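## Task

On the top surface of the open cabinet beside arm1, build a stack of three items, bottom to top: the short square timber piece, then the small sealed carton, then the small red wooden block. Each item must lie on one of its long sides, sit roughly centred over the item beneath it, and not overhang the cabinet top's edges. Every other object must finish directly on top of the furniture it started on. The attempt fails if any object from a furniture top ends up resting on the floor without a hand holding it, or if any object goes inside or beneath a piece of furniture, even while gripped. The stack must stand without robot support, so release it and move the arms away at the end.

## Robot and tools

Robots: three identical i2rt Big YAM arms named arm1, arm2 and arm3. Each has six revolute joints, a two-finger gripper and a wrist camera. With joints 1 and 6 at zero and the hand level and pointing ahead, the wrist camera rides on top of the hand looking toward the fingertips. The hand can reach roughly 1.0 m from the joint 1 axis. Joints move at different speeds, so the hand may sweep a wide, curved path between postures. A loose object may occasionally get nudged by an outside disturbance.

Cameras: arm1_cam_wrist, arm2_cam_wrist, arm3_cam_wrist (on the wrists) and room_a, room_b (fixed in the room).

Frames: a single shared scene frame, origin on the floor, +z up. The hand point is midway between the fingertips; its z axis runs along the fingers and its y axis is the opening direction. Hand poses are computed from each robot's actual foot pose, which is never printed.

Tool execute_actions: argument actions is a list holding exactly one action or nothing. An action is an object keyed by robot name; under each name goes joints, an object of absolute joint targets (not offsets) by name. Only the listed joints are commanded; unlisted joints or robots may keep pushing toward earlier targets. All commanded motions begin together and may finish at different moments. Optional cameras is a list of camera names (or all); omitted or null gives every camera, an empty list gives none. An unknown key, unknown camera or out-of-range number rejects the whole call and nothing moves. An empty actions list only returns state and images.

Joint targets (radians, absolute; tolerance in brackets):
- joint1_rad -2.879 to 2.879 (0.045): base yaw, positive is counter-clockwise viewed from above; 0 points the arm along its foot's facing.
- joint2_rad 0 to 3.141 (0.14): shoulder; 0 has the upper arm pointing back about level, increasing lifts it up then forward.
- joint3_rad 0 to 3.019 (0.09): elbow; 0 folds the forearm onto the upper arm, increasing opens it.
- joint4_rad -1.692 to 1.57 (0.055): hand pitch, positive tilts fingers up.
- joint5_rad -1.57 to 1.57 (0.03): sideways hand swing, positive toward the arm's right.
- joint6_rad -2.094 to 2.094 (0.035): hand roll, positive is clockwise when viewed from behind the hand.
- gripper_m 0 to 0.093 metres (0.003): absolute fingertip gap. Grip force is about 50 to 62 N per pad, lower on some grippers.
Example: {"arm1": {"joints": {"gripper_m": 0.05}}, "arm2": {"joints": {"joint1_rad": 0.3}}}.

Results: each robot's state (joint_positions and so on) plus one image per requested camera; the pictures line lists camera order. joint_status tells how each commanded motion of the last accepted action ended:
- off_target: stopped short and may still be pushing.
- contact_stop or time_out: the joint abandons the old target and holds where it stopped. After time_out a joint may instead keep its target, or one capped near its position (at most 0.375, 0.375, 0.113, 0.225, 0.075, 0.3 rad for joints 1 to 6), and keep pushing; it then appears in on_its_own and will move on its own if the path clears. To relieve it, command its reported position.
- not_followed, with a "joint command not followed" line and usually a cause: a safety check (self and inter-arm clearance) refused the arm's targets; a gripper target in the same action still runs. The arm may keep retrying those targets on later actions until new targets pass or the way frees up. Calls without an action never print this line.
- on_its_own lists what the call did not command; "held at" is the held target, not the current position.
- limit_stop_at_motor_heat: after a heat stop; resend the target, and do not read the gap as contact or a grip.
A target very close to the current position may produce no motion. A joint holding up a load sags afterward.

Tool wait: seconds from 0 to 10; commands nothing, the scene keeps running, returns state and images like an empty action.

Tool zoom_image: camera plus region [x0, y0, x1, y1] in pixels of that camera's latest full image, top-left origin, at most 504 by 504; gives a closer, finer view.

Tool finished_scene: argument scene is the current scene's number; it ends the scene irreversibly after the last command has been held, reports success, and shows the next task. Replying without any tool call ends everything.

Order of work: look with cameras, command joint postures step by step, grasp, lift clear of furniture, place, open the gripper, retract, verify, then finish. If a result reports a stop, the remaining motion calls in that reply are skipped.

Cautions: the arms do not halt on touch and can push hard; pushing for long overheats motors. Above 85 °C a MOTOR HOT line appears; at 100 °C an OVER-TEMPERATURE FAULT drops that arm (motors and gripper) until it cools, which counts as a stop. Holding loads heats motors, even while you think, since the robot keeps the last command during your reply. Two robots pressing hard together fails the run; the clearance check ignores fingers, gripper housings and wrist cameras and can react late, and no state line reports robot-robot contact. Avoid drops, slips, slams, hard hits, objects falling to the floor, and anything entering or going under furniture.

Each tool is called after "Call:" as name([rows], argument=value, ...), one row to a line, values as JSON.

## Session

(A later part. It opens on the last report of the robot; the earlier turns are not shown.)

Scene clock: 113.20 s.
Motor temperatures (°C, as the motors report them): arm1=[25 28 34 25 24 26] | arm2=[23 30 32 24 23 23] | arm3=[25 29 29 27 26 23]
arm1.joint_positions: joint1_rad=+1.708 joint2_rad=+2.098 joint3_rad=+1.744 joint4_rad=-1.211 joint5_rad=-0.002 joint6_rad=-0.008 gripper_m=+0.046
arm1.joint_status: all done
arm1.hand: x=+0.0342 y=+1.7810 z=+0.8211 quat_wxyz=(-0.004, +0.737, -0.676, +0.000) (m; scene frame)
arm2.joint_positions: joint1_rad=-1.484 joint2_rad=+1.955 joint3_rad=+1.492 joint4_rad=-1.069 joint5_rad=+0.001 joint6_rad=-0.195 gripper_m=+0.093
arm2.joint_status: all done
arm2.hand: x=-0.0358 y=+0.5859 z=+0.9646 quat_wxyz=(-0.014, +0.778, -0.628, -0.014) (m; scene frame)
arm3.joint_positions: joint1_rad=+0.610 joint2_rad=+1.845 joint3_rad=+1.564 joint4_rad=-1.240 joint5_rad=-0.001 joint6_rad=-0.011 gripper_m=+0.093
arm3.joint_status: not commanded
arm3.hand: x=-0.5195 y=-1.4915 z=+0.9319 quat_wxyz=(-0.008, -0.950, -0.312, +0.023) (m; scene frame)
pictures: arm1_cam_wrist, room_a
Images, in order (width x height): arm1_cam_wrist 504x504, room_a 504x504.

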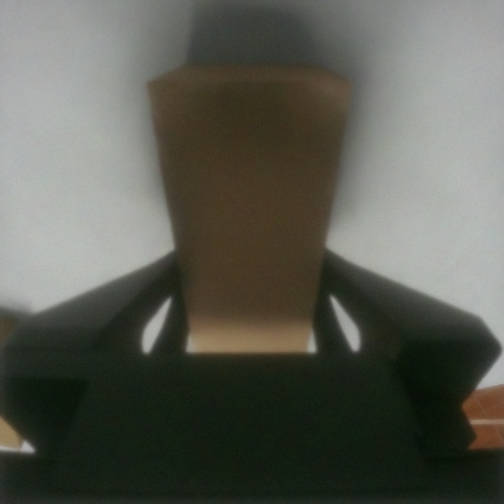

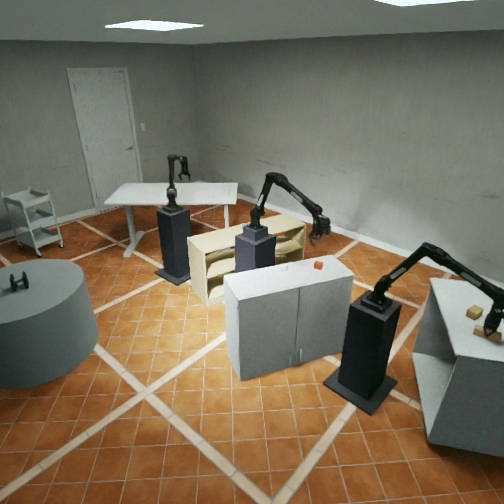

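Call:
execute_actions([
  {"arm1":{"joints":{"joint2_rad":2.13,"joint4_rad":-1.185}},"arm2":{"joints":{"joint1_rad":-0.2}}},
], cameras=["arm1_cam_wrist","room_a"])

Call:
zoom_image(camera="room_a", region=[444,280,504,340])

Scene clock: 115.40 s.
Motor temperatures (°C, as the motors report them): arm1=[25 28 34 25 24 26] | arm2=[23 30 32 24 23 23] | arm3=[25 29 29 27 26 23]
arm1.joint_positions: joint1_rad=+1.708 joint2_rad=+2.098 joint3_rad=+1.744 joint4_rad=-1.206 joint5_rad=-0.002 joint6_rad=-0.008 gripper_m=+0.046
arm1.joint_status: all done
arm1.hand: x=+0.0341 y=+1.7822 z=+0.8211 quat_wxyz=(-0.006, +0.737, -0.676, -0.002) (m; scene frame)
arm2.joint_positions: joint1_rad=-0.191 joint2_rad=+1.955 joint3_rad=+1.492 joint4_rad=-1.069 joint5_rad=-0.001 joint6_rad=-0.197 gripper_m=+0.093
arm2.joint_status: all done
arm2.hand: x=-0.5851 y=+0.1579 z=+0.9662 quat_wxyz=(-0.004, +0.999, -0.032, -0.021) (m; scene frame)
arm3.joint_positions: joint1_rad=+0.610 joint2_rad=+1.845 joint3_rad=+1.564 joint4_rad=-1.240 joint5_rad=-0.001 joint6_rad=-0.011 gripper_m=+0.093
arm3.joint_status: not commanded
arm3.hand: x=-0.5195 y=-1.4915 z=+0.9319 quat_wxyz=(-0.008, -0.950, -0.312, +0.023) (m; scene frame)
pictures: arm1_cam_wrist, room_a
Images, in order (width x height): arm1_cam_wrist 504x504, room_a 504x504.

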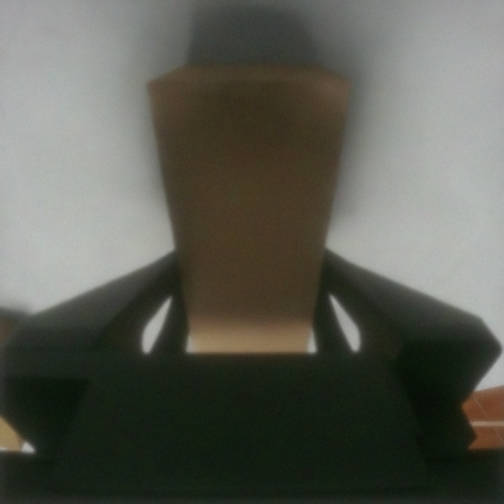

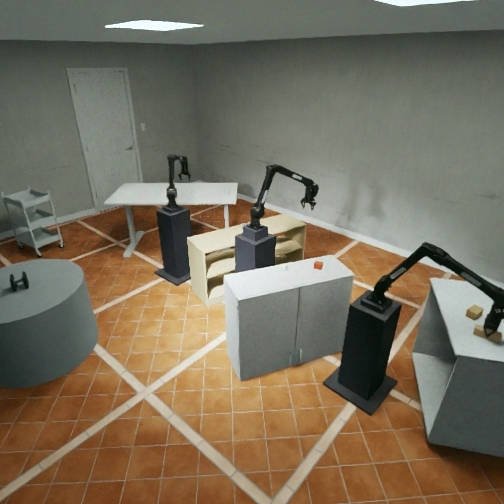

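Region (444, 280, 504, 340) of room_a's 504x504 image, scaled by 8.400, with more detail than that image has.

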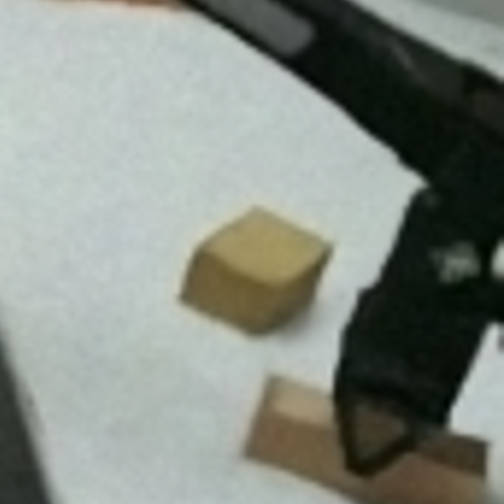

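Call:
execute_actions([
  {"arm1":{"joints":{"joint2_rad":2.095,"joint4_rad":-1.21,"gripper_m":0.093}}},
], cameras=["arm1_cam_wrist"])

Scene clock: 116.40 s.
Motor temperatures (°C, as the motors report them): arm1=[25 28 34 25 24 26] | arm2=[23 30 32 24 23 23] | arm3=[25 29 29 27 26 23]
arm1.joint_positions: joint1_rad=+1.708 joint2_rad=+2.098 joint3_rad=+1.744 joint4_rad=-1.206 joint5_rad=-0.002 joint6_rad=-0.008 gripper_m=+0.093
arm1.joint_status: all done
arm1.hand: x=+0.0341 y=+1.7822 z=+0.8211 quat_wxyz=(-0.006, +0.737, -0.676, -0.002) (m; scene frame)
arm2.joint_positions: joint1_rad=-0.191 joint2_rad=+1.955 joint3_rad=+1.492 joint4_rad=-1.069 joint5_rad=-0.001 joint6_rad=-0.197 gripper_m=+0.093
arm2.joint_status: not commanded
arm2.hand: x=-0.5851 y=+0.1579 z=+0.9662 quat_wxyz=(-0.004, +0.999, -0.032, -0.021) (m; scene frame)
arm3.joint_positions: joint1_rad=+0.610 joint2_rad=+1.845 joint3_rad=+1.564 joint4_rad=-1.240 joint5_rad=-0.001 joint6_rad=-0.011 gripper_m=+0.093
arm3.joint_status: not commanded
arm3.hand: x=-0.5195 y=-1.4915 z=+0.9319 quat_wxyz=(-0.008, -0.950, -0.312, +0.023) (m; scene frame)
pictures: arm1_cam_wrist
Images, in order (width x height): arm1_cam_wrist 504x504.

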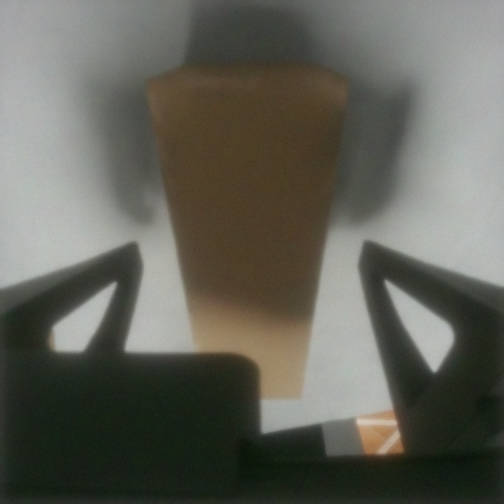

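Call:
execute_actions([
  {"arm1":{"joints":{"joint2_rad":1.855,"joint3_rad":1.66,"joint4_rad":-1.34}}},
], cameras=[])

Call:
execute_actions([
  {"arm1":{"joints":{"joint1_rad":2.022,"joint6_rad":-0.915}}},
], cameras=["arm1_cam_wrist","room_a"])

Scene clock: 118.43 s.
Motor temperatures (°C, as the motors report them): arm1=[25 28 34 25 24 26] | arm2=[23 30 32 24 23 23] | arm3=[25 29 29 27 26 23]
arm1.joint_positions: joint1_rad=+1.708 joint2_rad=+1.837 joint3_rad=+1.651 joint4_rad=-1.333 joint5_rad=-0.002 joint6_rad=-0.008 gripper_m=+0.093
arm1.joint_status: all done
arm1.hand: x=+0.0376 y=+1.7253 z=+0.9374 quat_wxyz=(-0.020, +0.737, -0.676, -0.016) (m; scene frame)
arm2.joint_positions: joint1_rad=-0.191 joint2_rad=+1.955 joint3_rad=+1.492 joint4_rad=-1.069 joint5_rad=-0.001 joint6_rad=-0.197 gripper_m=+0.093
arm2.joint_status: not commanded
arm2.hand: x=-0.5851 y=+0.1579 z=+0.9662 quat_wxyz=(-0.004, +0.999, -0.032, -0.021) (m; scene frame)
arm3.joint_positions: joint1_rad=+0.610 joint2_rad=+1.845 joint3_rad=+1.564 joint4_rad=-1.240 joint5_rad=-0.001 joint6_rad=-0.011 gripper_m=+0.093
arm3.joint_status: not commanded
arm3.hand: x=-0.5195 y=-1.4915 z=+0.9319 quat_wxyz=(-0.008, -0.950, -0.312, +0.023) (m; scene frame)
pictures: none
No camera images: the call's "cameras" was empty. Leave "cameras" out to get every camera's image.

Scene clock: 120.23 s.
Motor temperatures (°C, as the motors report them): arm1=[25 28 34 25 24 26] | arm2=[23 30 32 24 23 23] | arm3=[25 30 29 27 26 23]
arm1.joint_positions: joint1_rad=+2.023 joint2_rad=+1.837 joint3_rad=+1.651 joint4_rad=-1.333 joint5_rad=-0.002 joint6_rad=-0.905 gripper_m=+0.093
arm1.joint_status: all done
arm1.hand: x=-0.1374 y=+1.6833 z=+0.9360 quat_wxyz=(-0.022, +0.990, -0.136, -0.010) (m; scene frame)
arm2.joint_positions: joint1_rad=-0.191 joint2_rad=+1.955 joint3_rad=+1.492 joint4_rad=-1.069 joint5_rad=-0.001 joint6_rad=-0.197 gripper_m=+0.093
arm2.joint_status: not commanded
arm2.hand: x=-0.5851 y=+0.1579 z=+0.9662 quat_wxyz=(-0.004, +0.999, -0.032, -0.021) (m; scene frame)
arm3.joint_positions: joint1_rad=+0.610 joint2_rad=+1.845 joint3_rad=+1.564 joint4_rad=-1.240 joint5_rad=-0.001 joint6_rad=-0.011 gripper_m=+0.093
arm3.joint_status: not commanded
arm3.hand: x=-0.5195 y=-1.4915 z=+0.9319 quat_wxyz=(-0.008, -0.950, -0.312, +0.023) (m; scene frame)
pictures: arm1_cam_wrist, room_a
Images, in order (width x height): arm1_cam_wrist 504x504, room_a 504x504.

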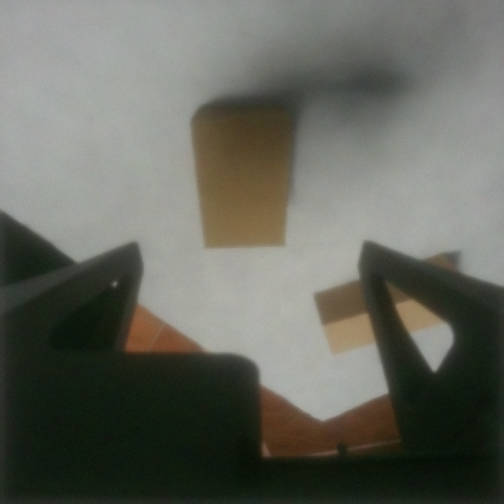

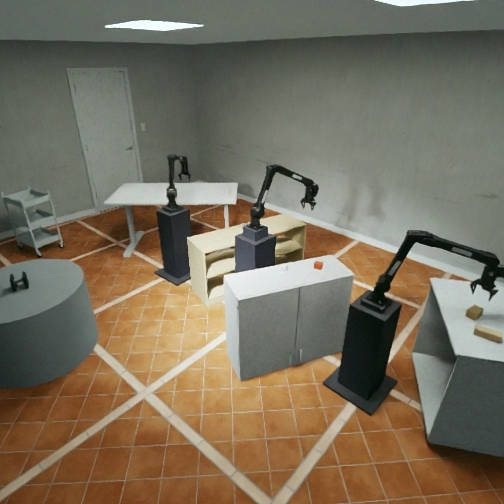

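Call:
execute_actions([
  {"arm1":{"joints":{"joint1_rad":2.008,"joint2_rad":1.925,"joint3_rad":1.515,"joint4_rad":-1.135,"joint6_rad":-0.92}}},
], cameras=["arm1_cam_wrist","room_a"])

Scene clock: 122.17 s.
Motor temperatures (°C, as the motors report them): arm1=[25 28 33 25 24 26] | arm2=[23 30 32 24 23 23] | arm3=[25 30 29 27 26 23]
arm1.joint_positions: joint1_rad=+2.020 joint2_rad=+1.939 joint3_rad=+1.506 joint4_rad=-1.145 joint5_rad=-0.002 joint6_rad=-0.912 gripper_m=+0.093
arm1.joint_status: all done
arm1.hand: x=-0.1316 y=+1.6759 z=+0.8277 quat_wxyz=(+0.003, +0.991, -0.134, +0.005) (m; scene frame)
arm2.joint_positions: joint1_rad=-0.191 joint2_rad=+1.955 joint3_rad=+1.492 joint4_rad=-1.069 joint5_rad=-0.001 joint6_rad=-0.197 gripper_m=+0.093
arm2.joint_status: not commanded
arm2.hand: x=-0.5851 y=+0.1579 z=+0.9662 quat_wxyz=(-0.004, +0.999, -0.032, -0.021) (m; scene frame)
arm3.joint_positions: joint1_rad=+0.610 joint2_rad=+1.845 joint3_rad=+1.564 joint4_rad=-1.240 joint5_rad=-0.001 joint6_rad=-0.011 gripper_m=+0.093
arm3.joint_status: not commanded
arm3.hand: x=-0.5195 y=-1.4915 z=+0.9319 quat_wxyz=(-0.008, -0.950, -0.312, +0.023) (m; scene frame)
pictures: arm1_cam_wrist, room_a
Images, in order (width x height): arm1_cam_wrist 504x504, room_a 504x504.

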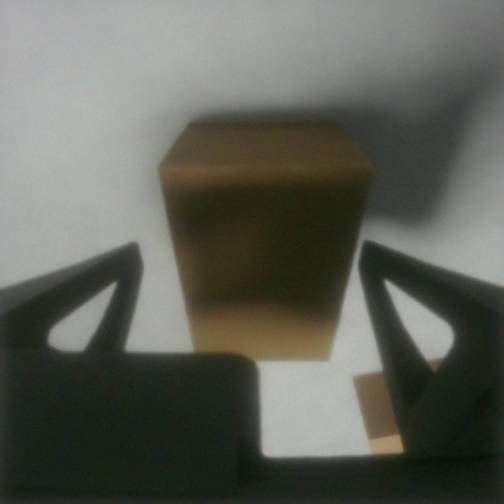

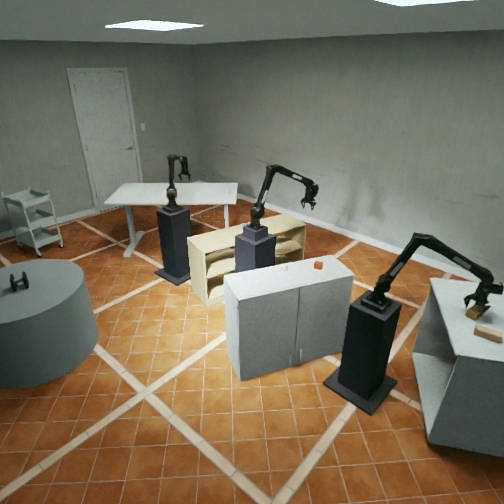

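Call:
execute_actions([
  {"arm1":{"joints":{"gripper_m":0.035}}},
], cameras=["arm1_cam_wrist"])

Scene clock: 124.00 s.
Motor temperatures (°C, as the motors report them): arm1=[25 28 33 25 24 26] | arm2=[23 30 32 24 23 23] | arm3=[25 30 29 27 26 23]
arm1.joint_positions: joint1_rad=+2.020 joint2_rad=+1.939 joint3_rad=+1.506 joint4_rad=-1.143 joint5_rad=-0.001 joint6_rad=-0.912 gripper_m=+0.059
arm1.joint_status: gripper_m off_target (ended at +0.059, target +0.035)
arm1.hand: x=-0.1316 y=+1.6763 z=+0.8277 quat_wxyz=(+0.002, +0.991, -0.134, +0.005) (m; scene frame)
arm2.joint_positions: joint1_rad=-0.191 joint2_rad=+1.955 joint3_rad=+1.492 joint4_rad=-1.069 joint5_rad=-0.001 joint6_rad=-0.197 gripper_m=+0.093
arm2.joint_status: not commanded
arm2.hand: x=-0.5851 y=+0.1579 z=+0.9662 quat_wxyz=(-0.004, +0.999, -0.032, -0.021) (m; scene frame)
arm3.joint_positions: joint1_rad=+0.610 joint2_rad=+1.845 joint3_rad=+1.564 joint4_rad=-1.240 joint5_rad=-0.001 joint6_rad=-0.011 gripper_m=+0.093
arm3.joint_status: not commanded
arm3.hand: x=-0.5195 y=-1.4915 z=+0.9319 quat_wxyz=(-0.008, -0.950, -0.312, +0.023) (m; scene frame)
pictures: arm1_cam_wrist
Images, in order (width x height): arm1_cam_wrist 504x504.

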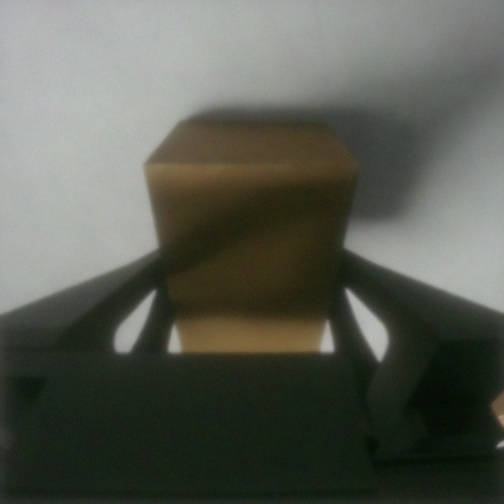

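Call:
execute_actions([
  {"arm1":{"joints":{"joint2_rad":1.935,"joint3_rad":1.80,"joint4_rad":-1.385,"gripper_m":0.035}}},
], cameras=[])

Scene clock: 125.80 s.
Motor temperatures (°C, as the motors report them): arm1=[25 28 33 25 24 26] | arm2=[23 30 32 24 23 23] | arm3=[25 30 29 27 26 23]
arm1.joint_positions: joint1_rad=+2.020 joint2_rad=+1.941 joint3_rad=+1.758 joint4_rad=-1.376 joint5_rad=-0.001 joint6_rad=-0.912 gripper_m=+0.059
arm1.joint_status: gripper_m off_target (ended at +0.059, target +0.035); the others done
arm1.hand: x=-0.1453 y=+1.7077 z=+0.9180 quat_wxyz=(-0.005, +0.991, -0.134, +0.001) (m; scene frame)
arm2.joint_positions: joint1_rad=-0.191 joint2_rad=+1.955 joint3_rad=+1.492 joint4_rad=-1.069 joint5_rad=-0.001 joint6_rad=-0.197 gripper_m=+0.093
arm2.joint_status: not commanded
arm2.hand: x=-0.5851 y=+0.1579 z=+0.9662 quat_wxyz=(-0.004, +0.999, -0.032, -0.021) (m; scene frame)
arm3.joint_positions: joint1_rad=+0.610 joint2_rad=+1.845 joint3_rad=+1.564 joint4_rad=-1.240 joint5_rad=-0.001 joint6_rad=-0.011 gripper_m=+0.093
arm3.joint_status: not commanded
arm3.hand: x=-0.5195 y=-1.4915 z=+0.9319 quat_wxyz=(-0.008, -0.950, -0.312, +0.023) (m; scene frame)
pictures: none
No camera images: the call's "cameras" was empty. Leave "cameras" out to get every camera's image.

Call:
execute_actions([
  {"arm1":{"joints":{"joint1_rad":1.705,"joint2_rad":2.03,"joint3_rad":1.92,"joint4_rad":-1.41,"joint6_rad":-0.005,"gripper_m":0.035}}},
], cameras=["arm1_cam_wrist","room_a"])

Call:
zoom_image(camera="room_a", region=[444,280,504,350])

Scene clock: 128.23 s.
Motor temperatures (°C, as the motors report them): arm1=[25 28 34 25 24 26] | arm2=[23 30 32 24 23 23] | arm3=[25 30 29 27 26 23]
arm1.joint_positions: joint1_rad=+1.710 joint2_rad=+2.028 joint3_rad=+1.858 joint4_rad=-1.404 joint5_rad=+0.002 joint6_rad=-0.014 gripper_m=+0.059
arm1.joint_status: gripper_m off_target (ended at +0.059, target +0.035); the others done
arm1.hand: x=+0.0336 y=+1.7755 z=+0.9053 quat_wxyz=(-0.002, +0.740, -0.673, +0.005) (m; scene frame)
arm2.joint_positions: joint1_rad=-0.191 joint2_rad=+1.955 joint3_rad=+1.492 joint4_rad=-1.069 joint5_rad=-0.001 joint6_rad=-0.197 gripper_m=+0.093
arm2.joint_status: not commanded
arm2.hand: x=-0.5851 y=+0.1579 z=+0.9662 quat_wxyz=(-0.004, +0.999, -0.032, -0.021) (m; scene frame)
arm3.joint_positions: joint1_rad=+0.610 joint2_rad=+1.845 joint3_rad=+1.564 joint4_rad=-1.240 joint5_rad=-0.001 joint6_rad=-0.011 gripper_m=+0.093
arm3.joint_status: not commanded
arm3.hand: x=-0.5195 y=-1.4915 z=+0.9319 quat_wxyz=(-0.008, -0.950, -0.312, +0.023) (m; scene frame)
pictures: arm1_cam_wrist, room_a
Images, in order (width x height): arm1_cam_wrist 504x504, room_a 504x504.

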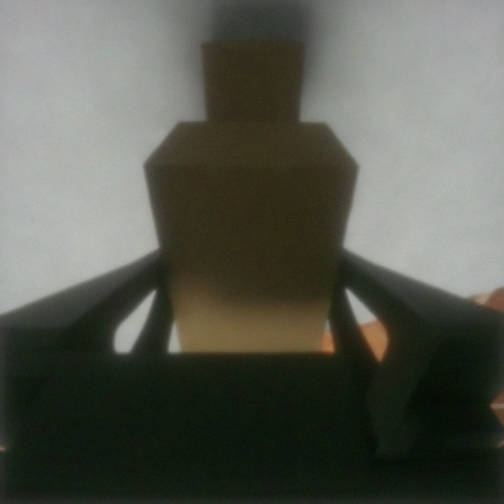

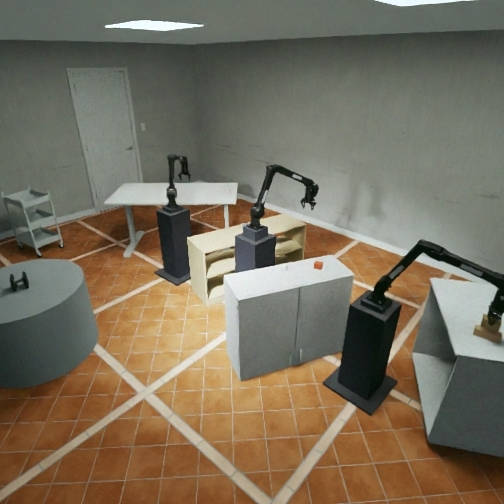

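Region (444, 280, 504, 350) of room_a's 504x504 image, scaled by 7.200, with more detail than that image has; it fills the left 432 columns of this view, and the rest is white.

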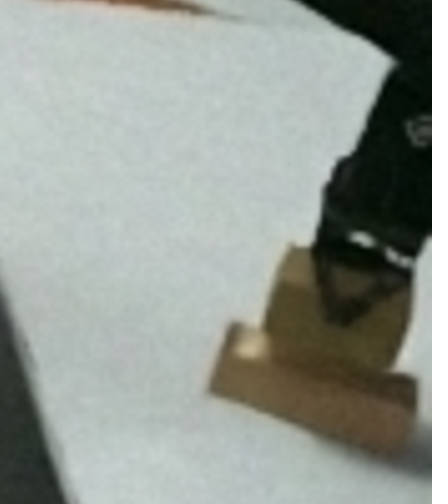

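Call:
execute_actions([
  {"arm1":{"joints":{"joint2_rad":2.055,"joint3_rad":1.828,"joint4_rad":-1.325,"gripper_m":0.035}}},
], cameras=["arm1_cam_wrist","room_a"])

Call:
zoom_image(camera="room_a", region=[444,280,504,350])

Scene clock: 129.60 s.
Motor temperatures (°C, as the motors report them): arm1=[25 28 34 25 24 26] | arm2=[23 30 32 24 23 23] | arm3=[25 30 29 27 26 23]
arm1.joint_positions: joint1_rad=+1.710 joint2_rad=+2.044 joint3_rad=+1.828 joint4_rad=-1.336 joint5_rad=+0.002 joint6_rad=-0.014 gripper_m=+0.059
arm1.joint_status: gripper_m off_target (ended at +0.059, target +0.035); the others done
arm1.hand: x=+0.0332 y=+1.7826 z=+0.8846 quat_wxyz=(-0.010, +0.740, -0.673, -0.003) (m; scene frame)
arm2.joint_positions: joint1_rad=-0.191 joint2_rad=+1.955 joint3_rad=+1.492 joint4_rad=-1.069 joint5_rad=-0.001 joint6_rad=-0.197 gripper_m=+0.093
arm2.joint_status: not commanded
arm2.hand: x=-0.5851 y=+0.1579 z=+0.9662 quat_wxyz=(-0.004, +0.999, -0.032, -0.021) (m; scene frame)
arm3.joint_positions: joint1_rad=+0.610 joint2_rad=+1.845 joint3_rad=+1.564 joint4_rad=-1.240 joint5_rad=-0.001 joint6_rad=-0.011 gripper_m=+0.093
arm3.joint_status: not commanded
arm3.hand: x=-0.5195 y=-1.4915 z=+0.9319 quat_wxyz=(-0.008, -0.950, -0.312, +0.023) (m; scene frame)
pictures: arm1_cam_wrist, room_a
Images, in order (width x height): arm1_cam_wrist 504x504, room_a 504x504.

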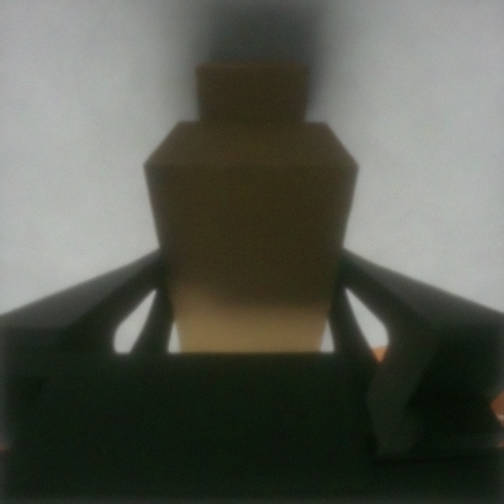

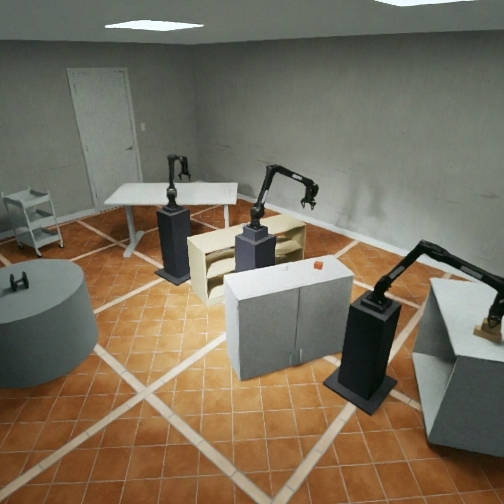

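Region (444, 280, 504, 350) of room_a's 504x504 image, scaled by 7.200, with more detail than that image has; it fills the left 432 columns of this view, and the rest is white.

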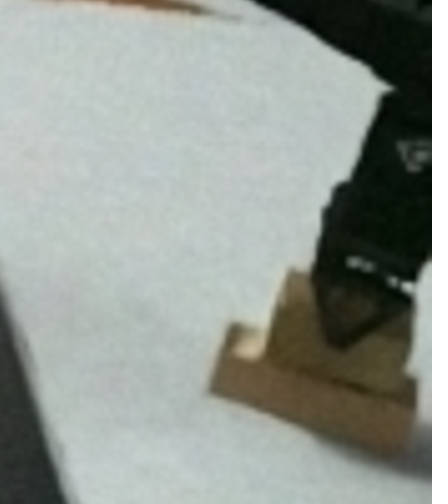

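Call:
execute_actions([
  {"arm1":{"joints":{"joint3_rad":1.802,"joint4_rad":-1.31,"gripper_m":0.035}}},
], cameras=["arm1_cam_wrist"])

Scene clock: 130.60 s.
Motor temperatures (°C, as the motors report them): arm1=[25 28 34 25 24 26] | arm2=[23 30 33 24 23 23] | arm3=[25 30 29 27 26 23]
arm1.joint_positions: joint1_rad=+1.710 joint2_rad=+2.044 joint3_rad=+1.805 joint4_rad=-1.319 joint5_rad=+0.001 joint6_rad=-0.014 gripper_m=+0.059
arm1.joint_status: gripper_m off_target (ended at +0.059, target +0.035); the others done
arm1.hand: x=+0.0334 y=+1.7790 z=+0.8761 quat_wxyz=(-0.007, +0.739, -0.673, -0.001) (m; scene frame)
arm2.joint_positions: joint1_rad=-0.191 joint2_rad=+1.955 joint3_rad=+1.492 joint4_rad=-1.069 joint5_rad=-0.001 joint6_rad=-0.197 gripper_m=+0.093
arm2.joint_status: not commanded
arm2.hand: x=-0.5851 y=+0.1579 z=+0.9662 quat_wxyz=(-0.004, +0.999, -0.032, -0.021) (m; scene frame)
arm3.joint_positions: joint1_rad=+0.610 joint2_rad=+1.845 joint3_rad=+1.564 joint4_rad=-1.240 joint5_rad=-0.001 joint6_rad=-0.011 gripper_m=+0.093
arm3.joint_status: not commanded
arm3.hand: x=-0.5195 y=-1.4915 z=+0.9319 quat_wxyz=(-0.008, -0.950, -0.312, +0.023) (m; scene frame)
pictures: arm1_cam_wrist
Images, in order (width x height): arm1_cam_wrist 504x504.

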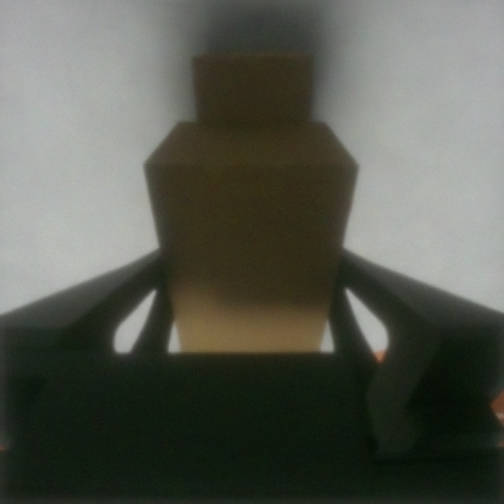

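Call:
execute_actions([
  {"arm1":{"joints":{"gripper_m":0.093}}},
], cameras=["arm1_cam_wrist"])

Scene clock: 131.43 s.
Motor temperatures (°C, as the motors report them): arm1=[25 28 34 25 24 26] | arm2=[23 30 33 24 23 23] | arm3=[25 30 29 27 26 23]
arm1.joint_positions: joint1_rad=+1.710 joint2_rad=+2.044 joint3_rad=+1.805 joint4_rad=-1.319 joint5_rad=+0.001 joint6_rad=-0.013 gripper_m=+0.093
arm1.joint_status: all done
arm1.hand: x=+0.0334 y=+1.7790 z=+0.8761 quat_wxyz=(-0.007, +0.739, -0.673, -0.001) (m; scene frame)
arm2.joint_positions: joint1_rad=-0.191 joint2_rad=+1.955 joint3_rad=+1.492 joint4_rad=-1.069 joint5_rad=-0.001 joint6_rad=-0.197 gripper_m=+0.093
arm2.joint_status: not commanded
arm2.hand: x=-0.5851 y=+0.1579 z=+0.9662 quat_wxyz=(-0.004, +0.999, -0.032, -0.021) (m; scene frame)
arm3.joint_positions: joint1_rad=+0.610 joint2_rad=+1.845 joint3_rad=+1.564 joint4_rad=-1.240 joint5_rad=-0.001 joint6_rad=-0.011 gripper_m=+0.093
arm3.joint_status: not commanded
arm3.hand: x=-0.5195 y=-1.4915 z=+0.9319 quat_wxyz=(-0.008, -0.950, -0.312, +0.023) (m; scene frame)
pictures: arm1_cam_wrist
Images, in order (width x height): arm1_cam_wrist 504x504.

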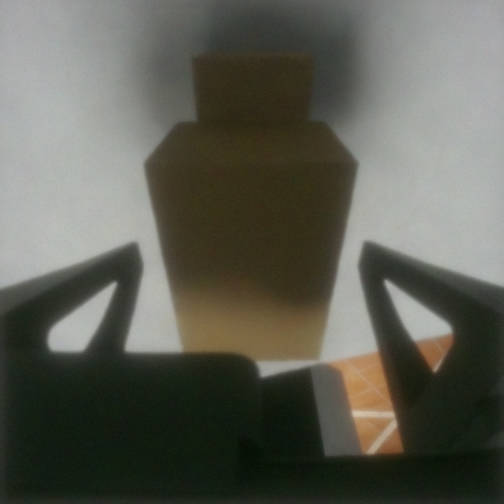

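Call:
execute_actions([
  {"arm1":{"joints":{"joint2_rad":1.745,"joint3_rad":1.64,"joint4_rad":-1.43}}},
], cameras=[])

Call:
execute_actions([
  {"arm1":{"joints":{"joint1_rad":-1.738,"joint6_rad":-0.435}}},
], cameras=["arm1_cam_wrist","room_a"])

Scene clock: 133.27 s.
Motor temperatures (°C, as the motors report them): arm1=[25 28 34 25 24 26] | arm2=[23 30 33 24 23 23] | arm3=[25 30 29 27 26 23]
arm1.joint_positions: joint1_rad=+1.710 joint2_rad=+1.730 joint3_rad=+1.626 joint4_rad=-1.424 joint5_rad=+0.001 joint6_rad=-0.013 gripper_m=+0.093
arm1.joint_status: all done
arm1.hand: x=+0.0397 y=+1.6896 z=+0.9842 quat_wxyz=(-0.018, +0.739, -0.673, -0.012) (m; scene frame)
arm2.joint_positions: joint1_rad=-0.191 joint2_rad=+1.955 joint3_rad=+1.492 joint4_rad=-1.069 joint5_rad=-0.001 joint6_rad=-0.197 gripper_m=+0.093
arm2.joint_status: not commanded
arm2.hand: x=-0.5851 y=+0.1579 z=+0.9662 quat_wxyz=(-0.004, +0.999, -0.032, -0.021) (m; scene frame)
arm3.joint_positions: joint1_rad=+0.610 joint2_rad=+1.845 joint3_rad=+1.564 joint4_rad=-1.240 joint5_rad=-0.001 joint6_rad=-0.011 gripper_m=+0.093
arm3.joint_status: not commanded
arm3.hand: x=-0.5195 y=-1.4915 z=+0.9319 quat_wxyz=(-0.008, -0.950, -0.312, +0.023) (m; scene frame)
pictures: none
No camera images: the call's "cameras" was empty. Leave "cameras" out to get every camera's image.

Scene clock: 136.03 s.
Motor temperatures (°C, as the motors report them): arm1=[25 28 34 25 24 26] | arm2=[23 30 33 24 23 23] | arm3=[25 30 29 27 26 23]
arm1.joint_positions: joint1_rad=-1.746 joint2_rad=+1.746 joint3_rad=+1.626 joint4_rad=-1.424 joint5_rad=+0.000 joint6_rad=-0.426 gripper_m=+0.093
arm1.joint_status: all done
arm1.hand: x=-0.0433 y=+0.6264 z=+0.9754 quat_wxyz=(-0.009, -0.636, -0.772, +0.009) (m; scene frame)
arm2.joint_positions: joint1_rad=-0.191 joint2_rad=+1.955 joint3_rad=+1.492 joint4_rad=-1.069 joint5_rad=-0.001 joint6_rad=-0.197 gripper_m=+0.093
arm2.joint_status: not commanded
arm2.hand: x=-0.5851 y=+0.1579 z=+0.9662 quat_wxyz=(-0.004, +0.999, -0.032, -0.021) (m; scene frame)
arm3.joint_positions: joint1_rad=+0.610 joint2_rad=+1.845 joint3_rad=+1.564 joint4_rad=-1.240 joint5_rad=-0.001 joint6_rad=-0.011 gripper_m=+0.093
arm3.joint_status: not commanded
arm3.hand: x=-0.5195 y=-1.4915 z=+0.9319 quat_wxyz=(-0.008, -0.950, -0.312, +0.023) (m; scene frame)
pictures: arm1_cam_wrist, room_a
Images, in order (width x height): arm1_cam_wrist 504x504, room_a 504x504.

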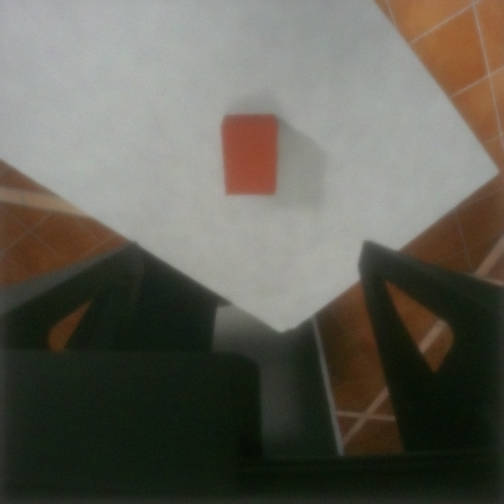

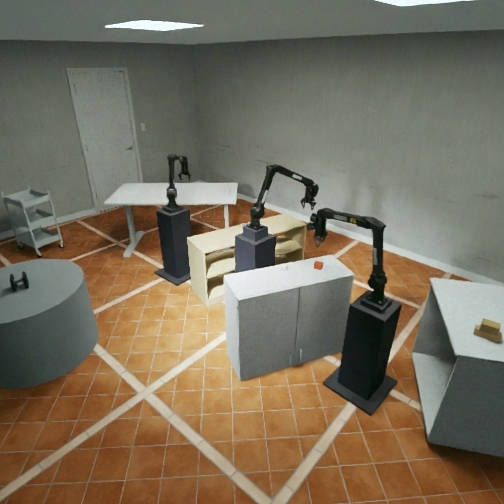

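Call:
execute_actions([
  {"arm1":{"joints":{"joint1_rad":-1.725,"joint2_rad":1.862,"joint3_rad":1.372,"joint4_rad":-1.045}}},
], cameras=["arm1_cam_wrist"])

Scene clock: 137.77 s.
Motor temperatures (°C, as the motors report them): arm1=[25 28 34 25 24 26] | arm2=[23 30 33 24 23 23] | arm3=[25 30 29 27 26 23]
arm1.joint_positions: joint1_rad=-1.734 joint2_rad=+1.885 joint3_rad=+1.355 joint4_rad=-1.055 joint5_rad=+0.000 joint6_rad=-0.426 gripper_m=+0.093
arm1.joint_status: all done
arm1.hand: x=-0.0336 y=+0.6359 z=+0.8059 quat_wxyz=(+0.000, -0.631, -0.775, -0.009) (m; scene frame)
arm2.joint_positions: joint1_rad=-0.191 joint2_rad=+1.955 joint3_rad=+1.492 joint4_rad=-1.069 joint5_rad=-0.001 joint6_rad=-0.197 gripper_m=+0.093
arm2.joint_status: not commanded
arm2.hand: x=-0.5851 y=+0.1579 z=+0.9662 quat_wxyz=(-0.004, +0.999, -0.032, -0.021) (m; scene frame)
arm3.joint_positions: joint1_rad=+0.610 joint2_rad=+1.845 joint3_rad=+1.564 joint4_rad=-1.240 joint5_rad=-0.001 joint6_rad=-0.011 gripper_m=+0.093
arm3.joint_status: not commanded
arm3.hand: x=-0.5195 y=-1.4915 z=+0.9319 quat_wxyz=(-0.008, -0.950, -0.312, +0.023) (m; scene frame)
pictures: arm1_cam_wrist
Images, in order (width x height): arm1_cam_wrist 504x504.

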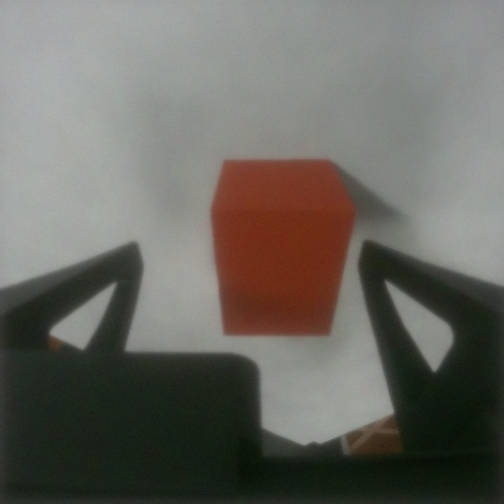

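Call:
execute_actions([
  {"arm1":{"joints":{"gripper_m":0.022}}},
], cameras=["arm1_cam_wrist"])

Scene clock: 138.70 s.
Motor temperatures (°C, as the motors report them): arm1=[25 28 33 25 24 26] | arm2=[23 30 33 24 23 23] | arm3=[25 30 29 27 26 23]
arm1.joint_positions: joint1_rad=-1.734 joint2_rad=+1.885 joint3_rad=+1.355 joint4_rad=-1.055 joint5_rad=+0.001 joint6_rad=-0.427 gripper_m=+0.045
arm1.joint_status: gripper_m off_target (ended at +0.045, target +0.022)
arm1.hand: x=-0.0337 y=+0.6357 z=+0.8059 quat_wxyz=(+0.000, -0.631, -0.775, -0.009) (m; scene frame)
arm2.joint_positions: joint1_rad=-0.191 joint2_rad=+1.955 joint3_rad=+1.492 joint4_rad=-1.069 joint5_rad=-0.001 joint6_rad=-0.197 gripper_m=+0.093
arm2.joint_status: not commanded
arm2.hand: x=-0.5851 y=+0.1579 z=+0.9662 quat_wxyz=(-0.004, +0.999, -0.032, -0.021) (m; scene frame)
arm3.joint_positions: joint1_rad=+0.610 joint2_rad=+1.845 joint3_rad=+1.564 joint4_rad=-1.240 joint5_rad=-0.001 joint6_rad=-0.011 gripper_m=+0.093
arm3.joint_status: not commanded
arm3.hand: x=-0.5195 y=-1.4915 z=+0.9319 quat_wxyz=(-0.008, -0.950, -0.312, +0.023) (m; scene frame)
pictures: arm1_cam_wrist
Images, in order (width x height): arm1_cam_wrist 504x504.

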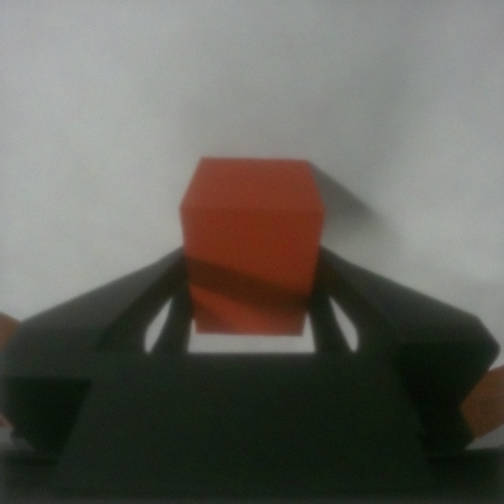

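Call:
execute_actions([
  {"arm1":{"joints":{"joint2_rad":1.86,"joint3_rad":1.85,"joint4_rad":-1.505,"gripper_m":0.022}}},
], cameras=[])

Call:
execute_actions([
  {"arm1":{"joints":{"joint1_rad":1.718,"joint6_rad":-0.005,"gripper_m":0.022}}},
], cameras=["arm1_cam_wrist","room_a"])

Scene clock: 140.77 s.
Motor temperatures (°C, as the motors report them): arm1=[25 28 34 25 24 26] | arm2=[23 30 33 24 23 23] | arm3=[25 30 29 27 26 23]
arm1.joint_positions: joint1_rad=-1.734 joint2_rad=+1.867 joint3_rad=+1.798 joint4_rad=-1.496 joint5_rad=+0.001 joint6_rad=-0.427 gripper_m=+0.045
arm1.joint_status: gripper_m off_target (ended at +0.045, target +0.022); the others done
arm1.hand: x=-0.0463 y=+0.5867 z=+0.9762 quat_wxyz=(-0.004, -0.631, -0.775, +0.000) (m; scene frame)
arm2.joint_positions: joint1_rad=-0.191 joint2_rad=+1.955 joint3_rad=+1.492 joint4_rad=-1.069 joint5_rad=-0.001 joint6_rad=-0.197 gripper_m=+0.093
arm2.joint_status: not commanded
arm2.hand: x=-0.5851 y=+0.1579 z=+0.9662 quat_wxyz=(-0.004, +0.999, -0.032, -0.021) (m; scene frame)
arm3.joint_positions: joint1_rad=+0.610 joint2_rad=+1.845 joint3_rad=+1.564 joint4_rad=-1.240 joint5_rad=-0.001 joint6_rad=-0.011 gripper_m=+0.093
arm3.joint_status: not commanded
arm3.hand: x=-0.5195 y=-1.4915 z=+0.9319 quat_wxyz=(-0.008, -0.950, -0.312, +0.023) (m; scene frame)
pictures: none
No camera images: the call's "cameras" was empty. Leave "cameras" out to get every camera's image.

Scene clock: 143.60 s.
Motor temperatures (°C, as the motors report them): arm1=[25 29 34 25 24 26] | arm2=[23 30 33 24 23 23] | arm3=[25 30 29 27 26 23]
arm1.joint_positions: joint1_rad=+1.728 joint2_rad=+1.867 joint3_rad=+1.798 joint4_rad=-1.496 joint5_rad=-0.001 joint6_rad=-0.014 gripper_m=+0.045
arm1.joint_status: gripper_m off_target (ended at +0.045, target +0.022); the others done
arm1.hand: x=+0.0256 y=+1.7291 z=+0.9766 quat_wxyz=(-0.004, +0.746, -0.666, +0.001) (m; scene frame)
arm2.joint_positions: joint1_rad=-0.191 joint2_rad=+1.955 joint3_rad=+1.492 joint4_rad=-1.069 joint5_rad=-0.001 joint6_rad=-0.197 gripper_m=+0.093
arm2.joint_status: not commanded
arm2.hand: x=-0.5851 y=+0.1579 z=+0.9662 quat_wxyz=(-0.004, +0.999, -0.032, -0.021) (m; scene frame)
arm3.joint_positions: joint1_rad=+0.610 joint2_rad=+1.845 joint3_rad=+1.564 joint4_rad=-1.240 joint5_rad=-0.001 joint6_rad=-0.011 gripper_m=+0.093
arm3.joint_status: not commanded
arm3.hand: x=-0.5195 y=-1.4915 z=+0.9319 quat_wxyz=(-0.008, -0.950, -0.312, +0.023) (m; scene frame)
pictures: arm1_cam_wrist, room_a
Images, in order (width x height): arm1_cam_wrist 504x504, room_a 504x504.

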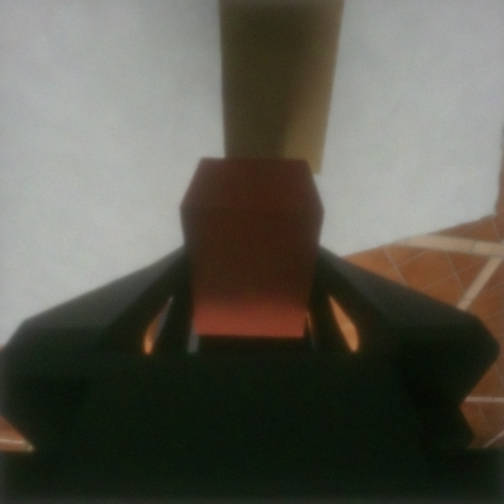

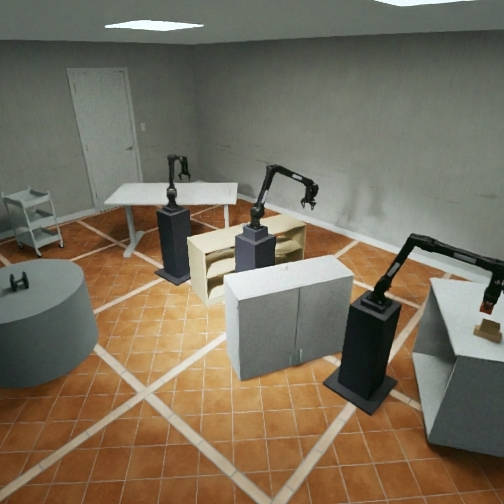

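Call:
execute_actions([
  {"arm1":{"joints":{"joint1_rad":1.702,"joint2_rad":1.90,"joint3_rad":2.02,"joint4_rad":-1.515,"gripper_m":0.022}}},
], cameras=[])

Call:
execute_actions([
  {"arm1":{"joints":{"joint2_rad":2.012,"gripper_m":0.022}}},
], cameras=["arm1_cam_wrist","room_a"])

Scene clock: 145.43 s.
Motor temperatures (°C, as the motors report them): arm1=[25 29 35 25 24 26] | arm2=[23 30 33 24 23 23] | arm3=[25 30 29 27 26 23]
arm1.joint_positions: joint1_rad=+1.709 joint2_rad=+1.901 joint3_rad=+1.965 joint4_rad=-1.510 joint5_rad=-0.001 joint6_rad=-0.014 gripper_m=+0.045
arm1.joint_status: gripper_m off_target (ended at +0.045, target +0.022); the others done
arm1.hand: x=+0.0329 y=+1.7707 z=+1.0232 quat_wxyz=(-0.045, +0.738, -0.672, -0.043) (m; scene frame)
arm2.joint_positions: joint1_rad=-0.191 joint2_rad=+1.955 joint3_rad=+1.492 joint4_rad=-1.069 joint5_rad=-0.001 joint6_rad=-0.197 gripper_m=+0.093
arm2.joint_status: not commanded
arm2.hand: x=-0.5851 y=+0.1579 z=+0.9662 quat_wxyz=(-0.004, +0.999, -0.032, -0.021) (m; scene frame)
arm3.joint_positions: joint1_rad=+0.610 joint2_rad=+1.845 joint3_rad=+1.564 joint4_rad=-1.240 joint5_rad=-0.001 joint6_rad=-0.011 gripper_m=+0.093
arm3.joint_status: not commanded
arm3.hand: x=-0.5195 y=-1.4915 z=+0.9319 quat_wxyz=(-0.008, -0.950, -0.312, +0.023) (m; scene frame)
pictures: none
No camera images: the call's "cameras" was empty. Leave "cameras" out to get every camera's image.

Scene clock: 146.67 s.
Motor temperatures (°C, as the motors report them): arm1=[25 29 35 25 24 26] | arm2=[23 30 33 24 23 23] | arm3=[25 30 29 27 26 23]
arm1.joint_positions: joint1_rad=+1.709 joint2_rad=+2.029 joint3_rad=+1.968 joint4_rad=-1.510 joint5_rad=-0.001 joint6_rad=-0.014 gripper_m=+0.045
arm1.joint_status: gripper_m off_target (ended at +0.045, target +0.022); the others done
arm1.hand: x=+0.0327 y=+1.7815 z=+0.9465 quat_wxyz=(-0.002, +0.739, -0.673, +0.003) (m; scene frame)
arm2.joint_positions: joint1_rad=-0.191 joint2_rad=+1.955 joint3_rad=+1.492 joint4_rad=-1.069 joint5_rad=-0.001 joint6_rad=-0.197 gripper_m=+0.093
arm2.joint_status: not commanded
arm2.hand: x=-0.5851 y=+0.1579 z=+0.9662 quat_wxyz=(-0.004, +0.999, -0.032, -0.021) (m; scene frame)
arm3.joint_positions: joint1_rad=+0.610 joint2_rad=+1.845 joint3_rad=+1.564 joint4_rad=-1.240 joint5_rad=-0.001 joint6_rad=-0.011 gripper_m=+0.093
arm3.joint_status: not commanded
arm3.hand: x=-0.5195 y=-1.4915 z=+0.9319 quat_wxyz=(-0.008, -0.950, -0.312, +0.023) (m; scene frame)
pictures: arm1_cam_wrist, room_a
Images, in order (width x height): arm1_cam_wrist 504x504, room_a 504x504.

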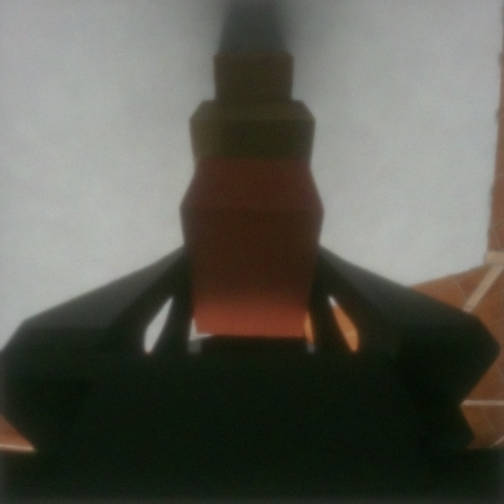

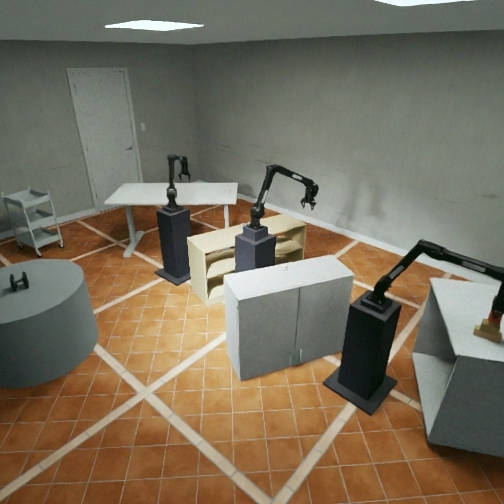

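Call:
execute_actions([
  {"arm1":{"joints":{"joint3_rad":1.918,"joint4_rad":-1.45,"gripper_m":0.022}}},
], cameras=["arm1_cam_wrist","room_a"])

Call:
zoom_image(camera="room_a", region=[454,290,504,350])

Scene clock: 147.83 s.
Motor temperatures (°C, as the motors report them): arm1=[25 29 35 25 24 26] | arm2=[23 30 33 24 23 23] | arm3=[25 30 29 27 26 23]
arm1.joint_positions: joint1_rad=+1.709 joint2_rad=+2.029 joint3_rad=+1.913 joint4_rad=-1.460 joint5_rad=-0.001 joint6_rad=-0.014 gripper_m=+0.045
arm1.joint_status: gripper_m off_target (ended at +0.045, target +0.022); the others done
arm1.hand: x=+0.0331 y=+1.7785 z=+0.9258 quat_wxyz=(-0.001, +0.739, -0.673, +0.005) (m; scene frame)
arm2.joint_positions: joint1_rad=-0.191 joint2_rad=+1.955 joint3_rad=+1.492 joint4_rad=-1.069 joint5_rad=-0.001 joint6_rad=-0.197 gripper_m=+0.093
arm2.joint_status: not commanded
arm2.hand: x=-0.5851 y=+0.1579 z=+0.9662 quat_wxyz=(-0.004, +0.999, -0.032, -0.021) (m; scene frame)
arm3.joint_positions: joint1_rad=+0.610 joint2_rad=+1.845 joint3_rad=+1.564 joint4_rad=-1.240 joint5_rad=-0.001 joint6_rad=-0.011 gripper_m=+0.093
arm3.joint_status: not commanded
arm3.hand: x=-0.5195 y=-1.4915 z=+0.9319 quat_wxyz=(-0.008, -0.950, -0.312, +0.023) (m; scene frame)
pictures: arm1_cam_wrist, room_a
Images, in order (width x height): arm1_cam_wrist 504x504, room_a 504x504.

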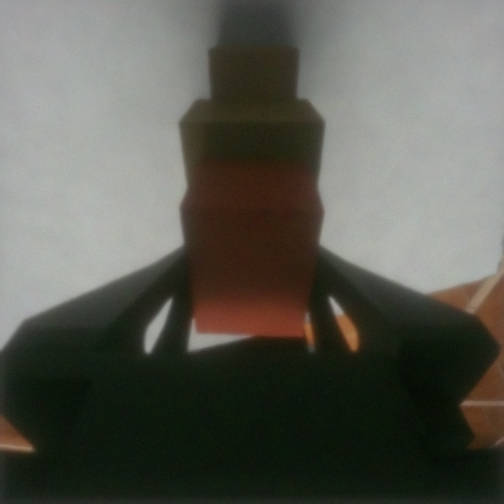

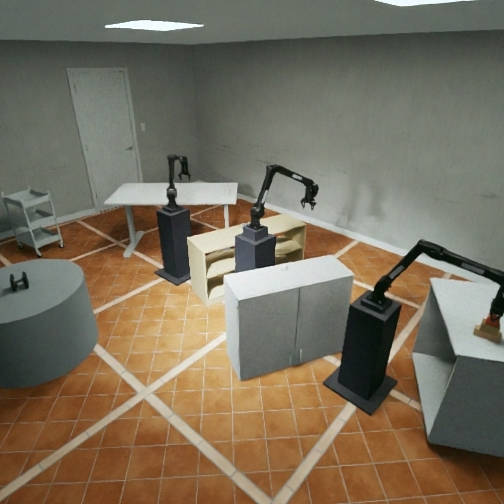

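Region (454, 290, 504, 350) of room_a's 504x504 image, scaled by 8.400, with more detail than that image has.

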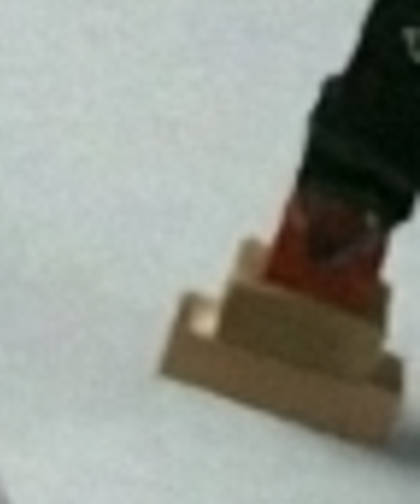

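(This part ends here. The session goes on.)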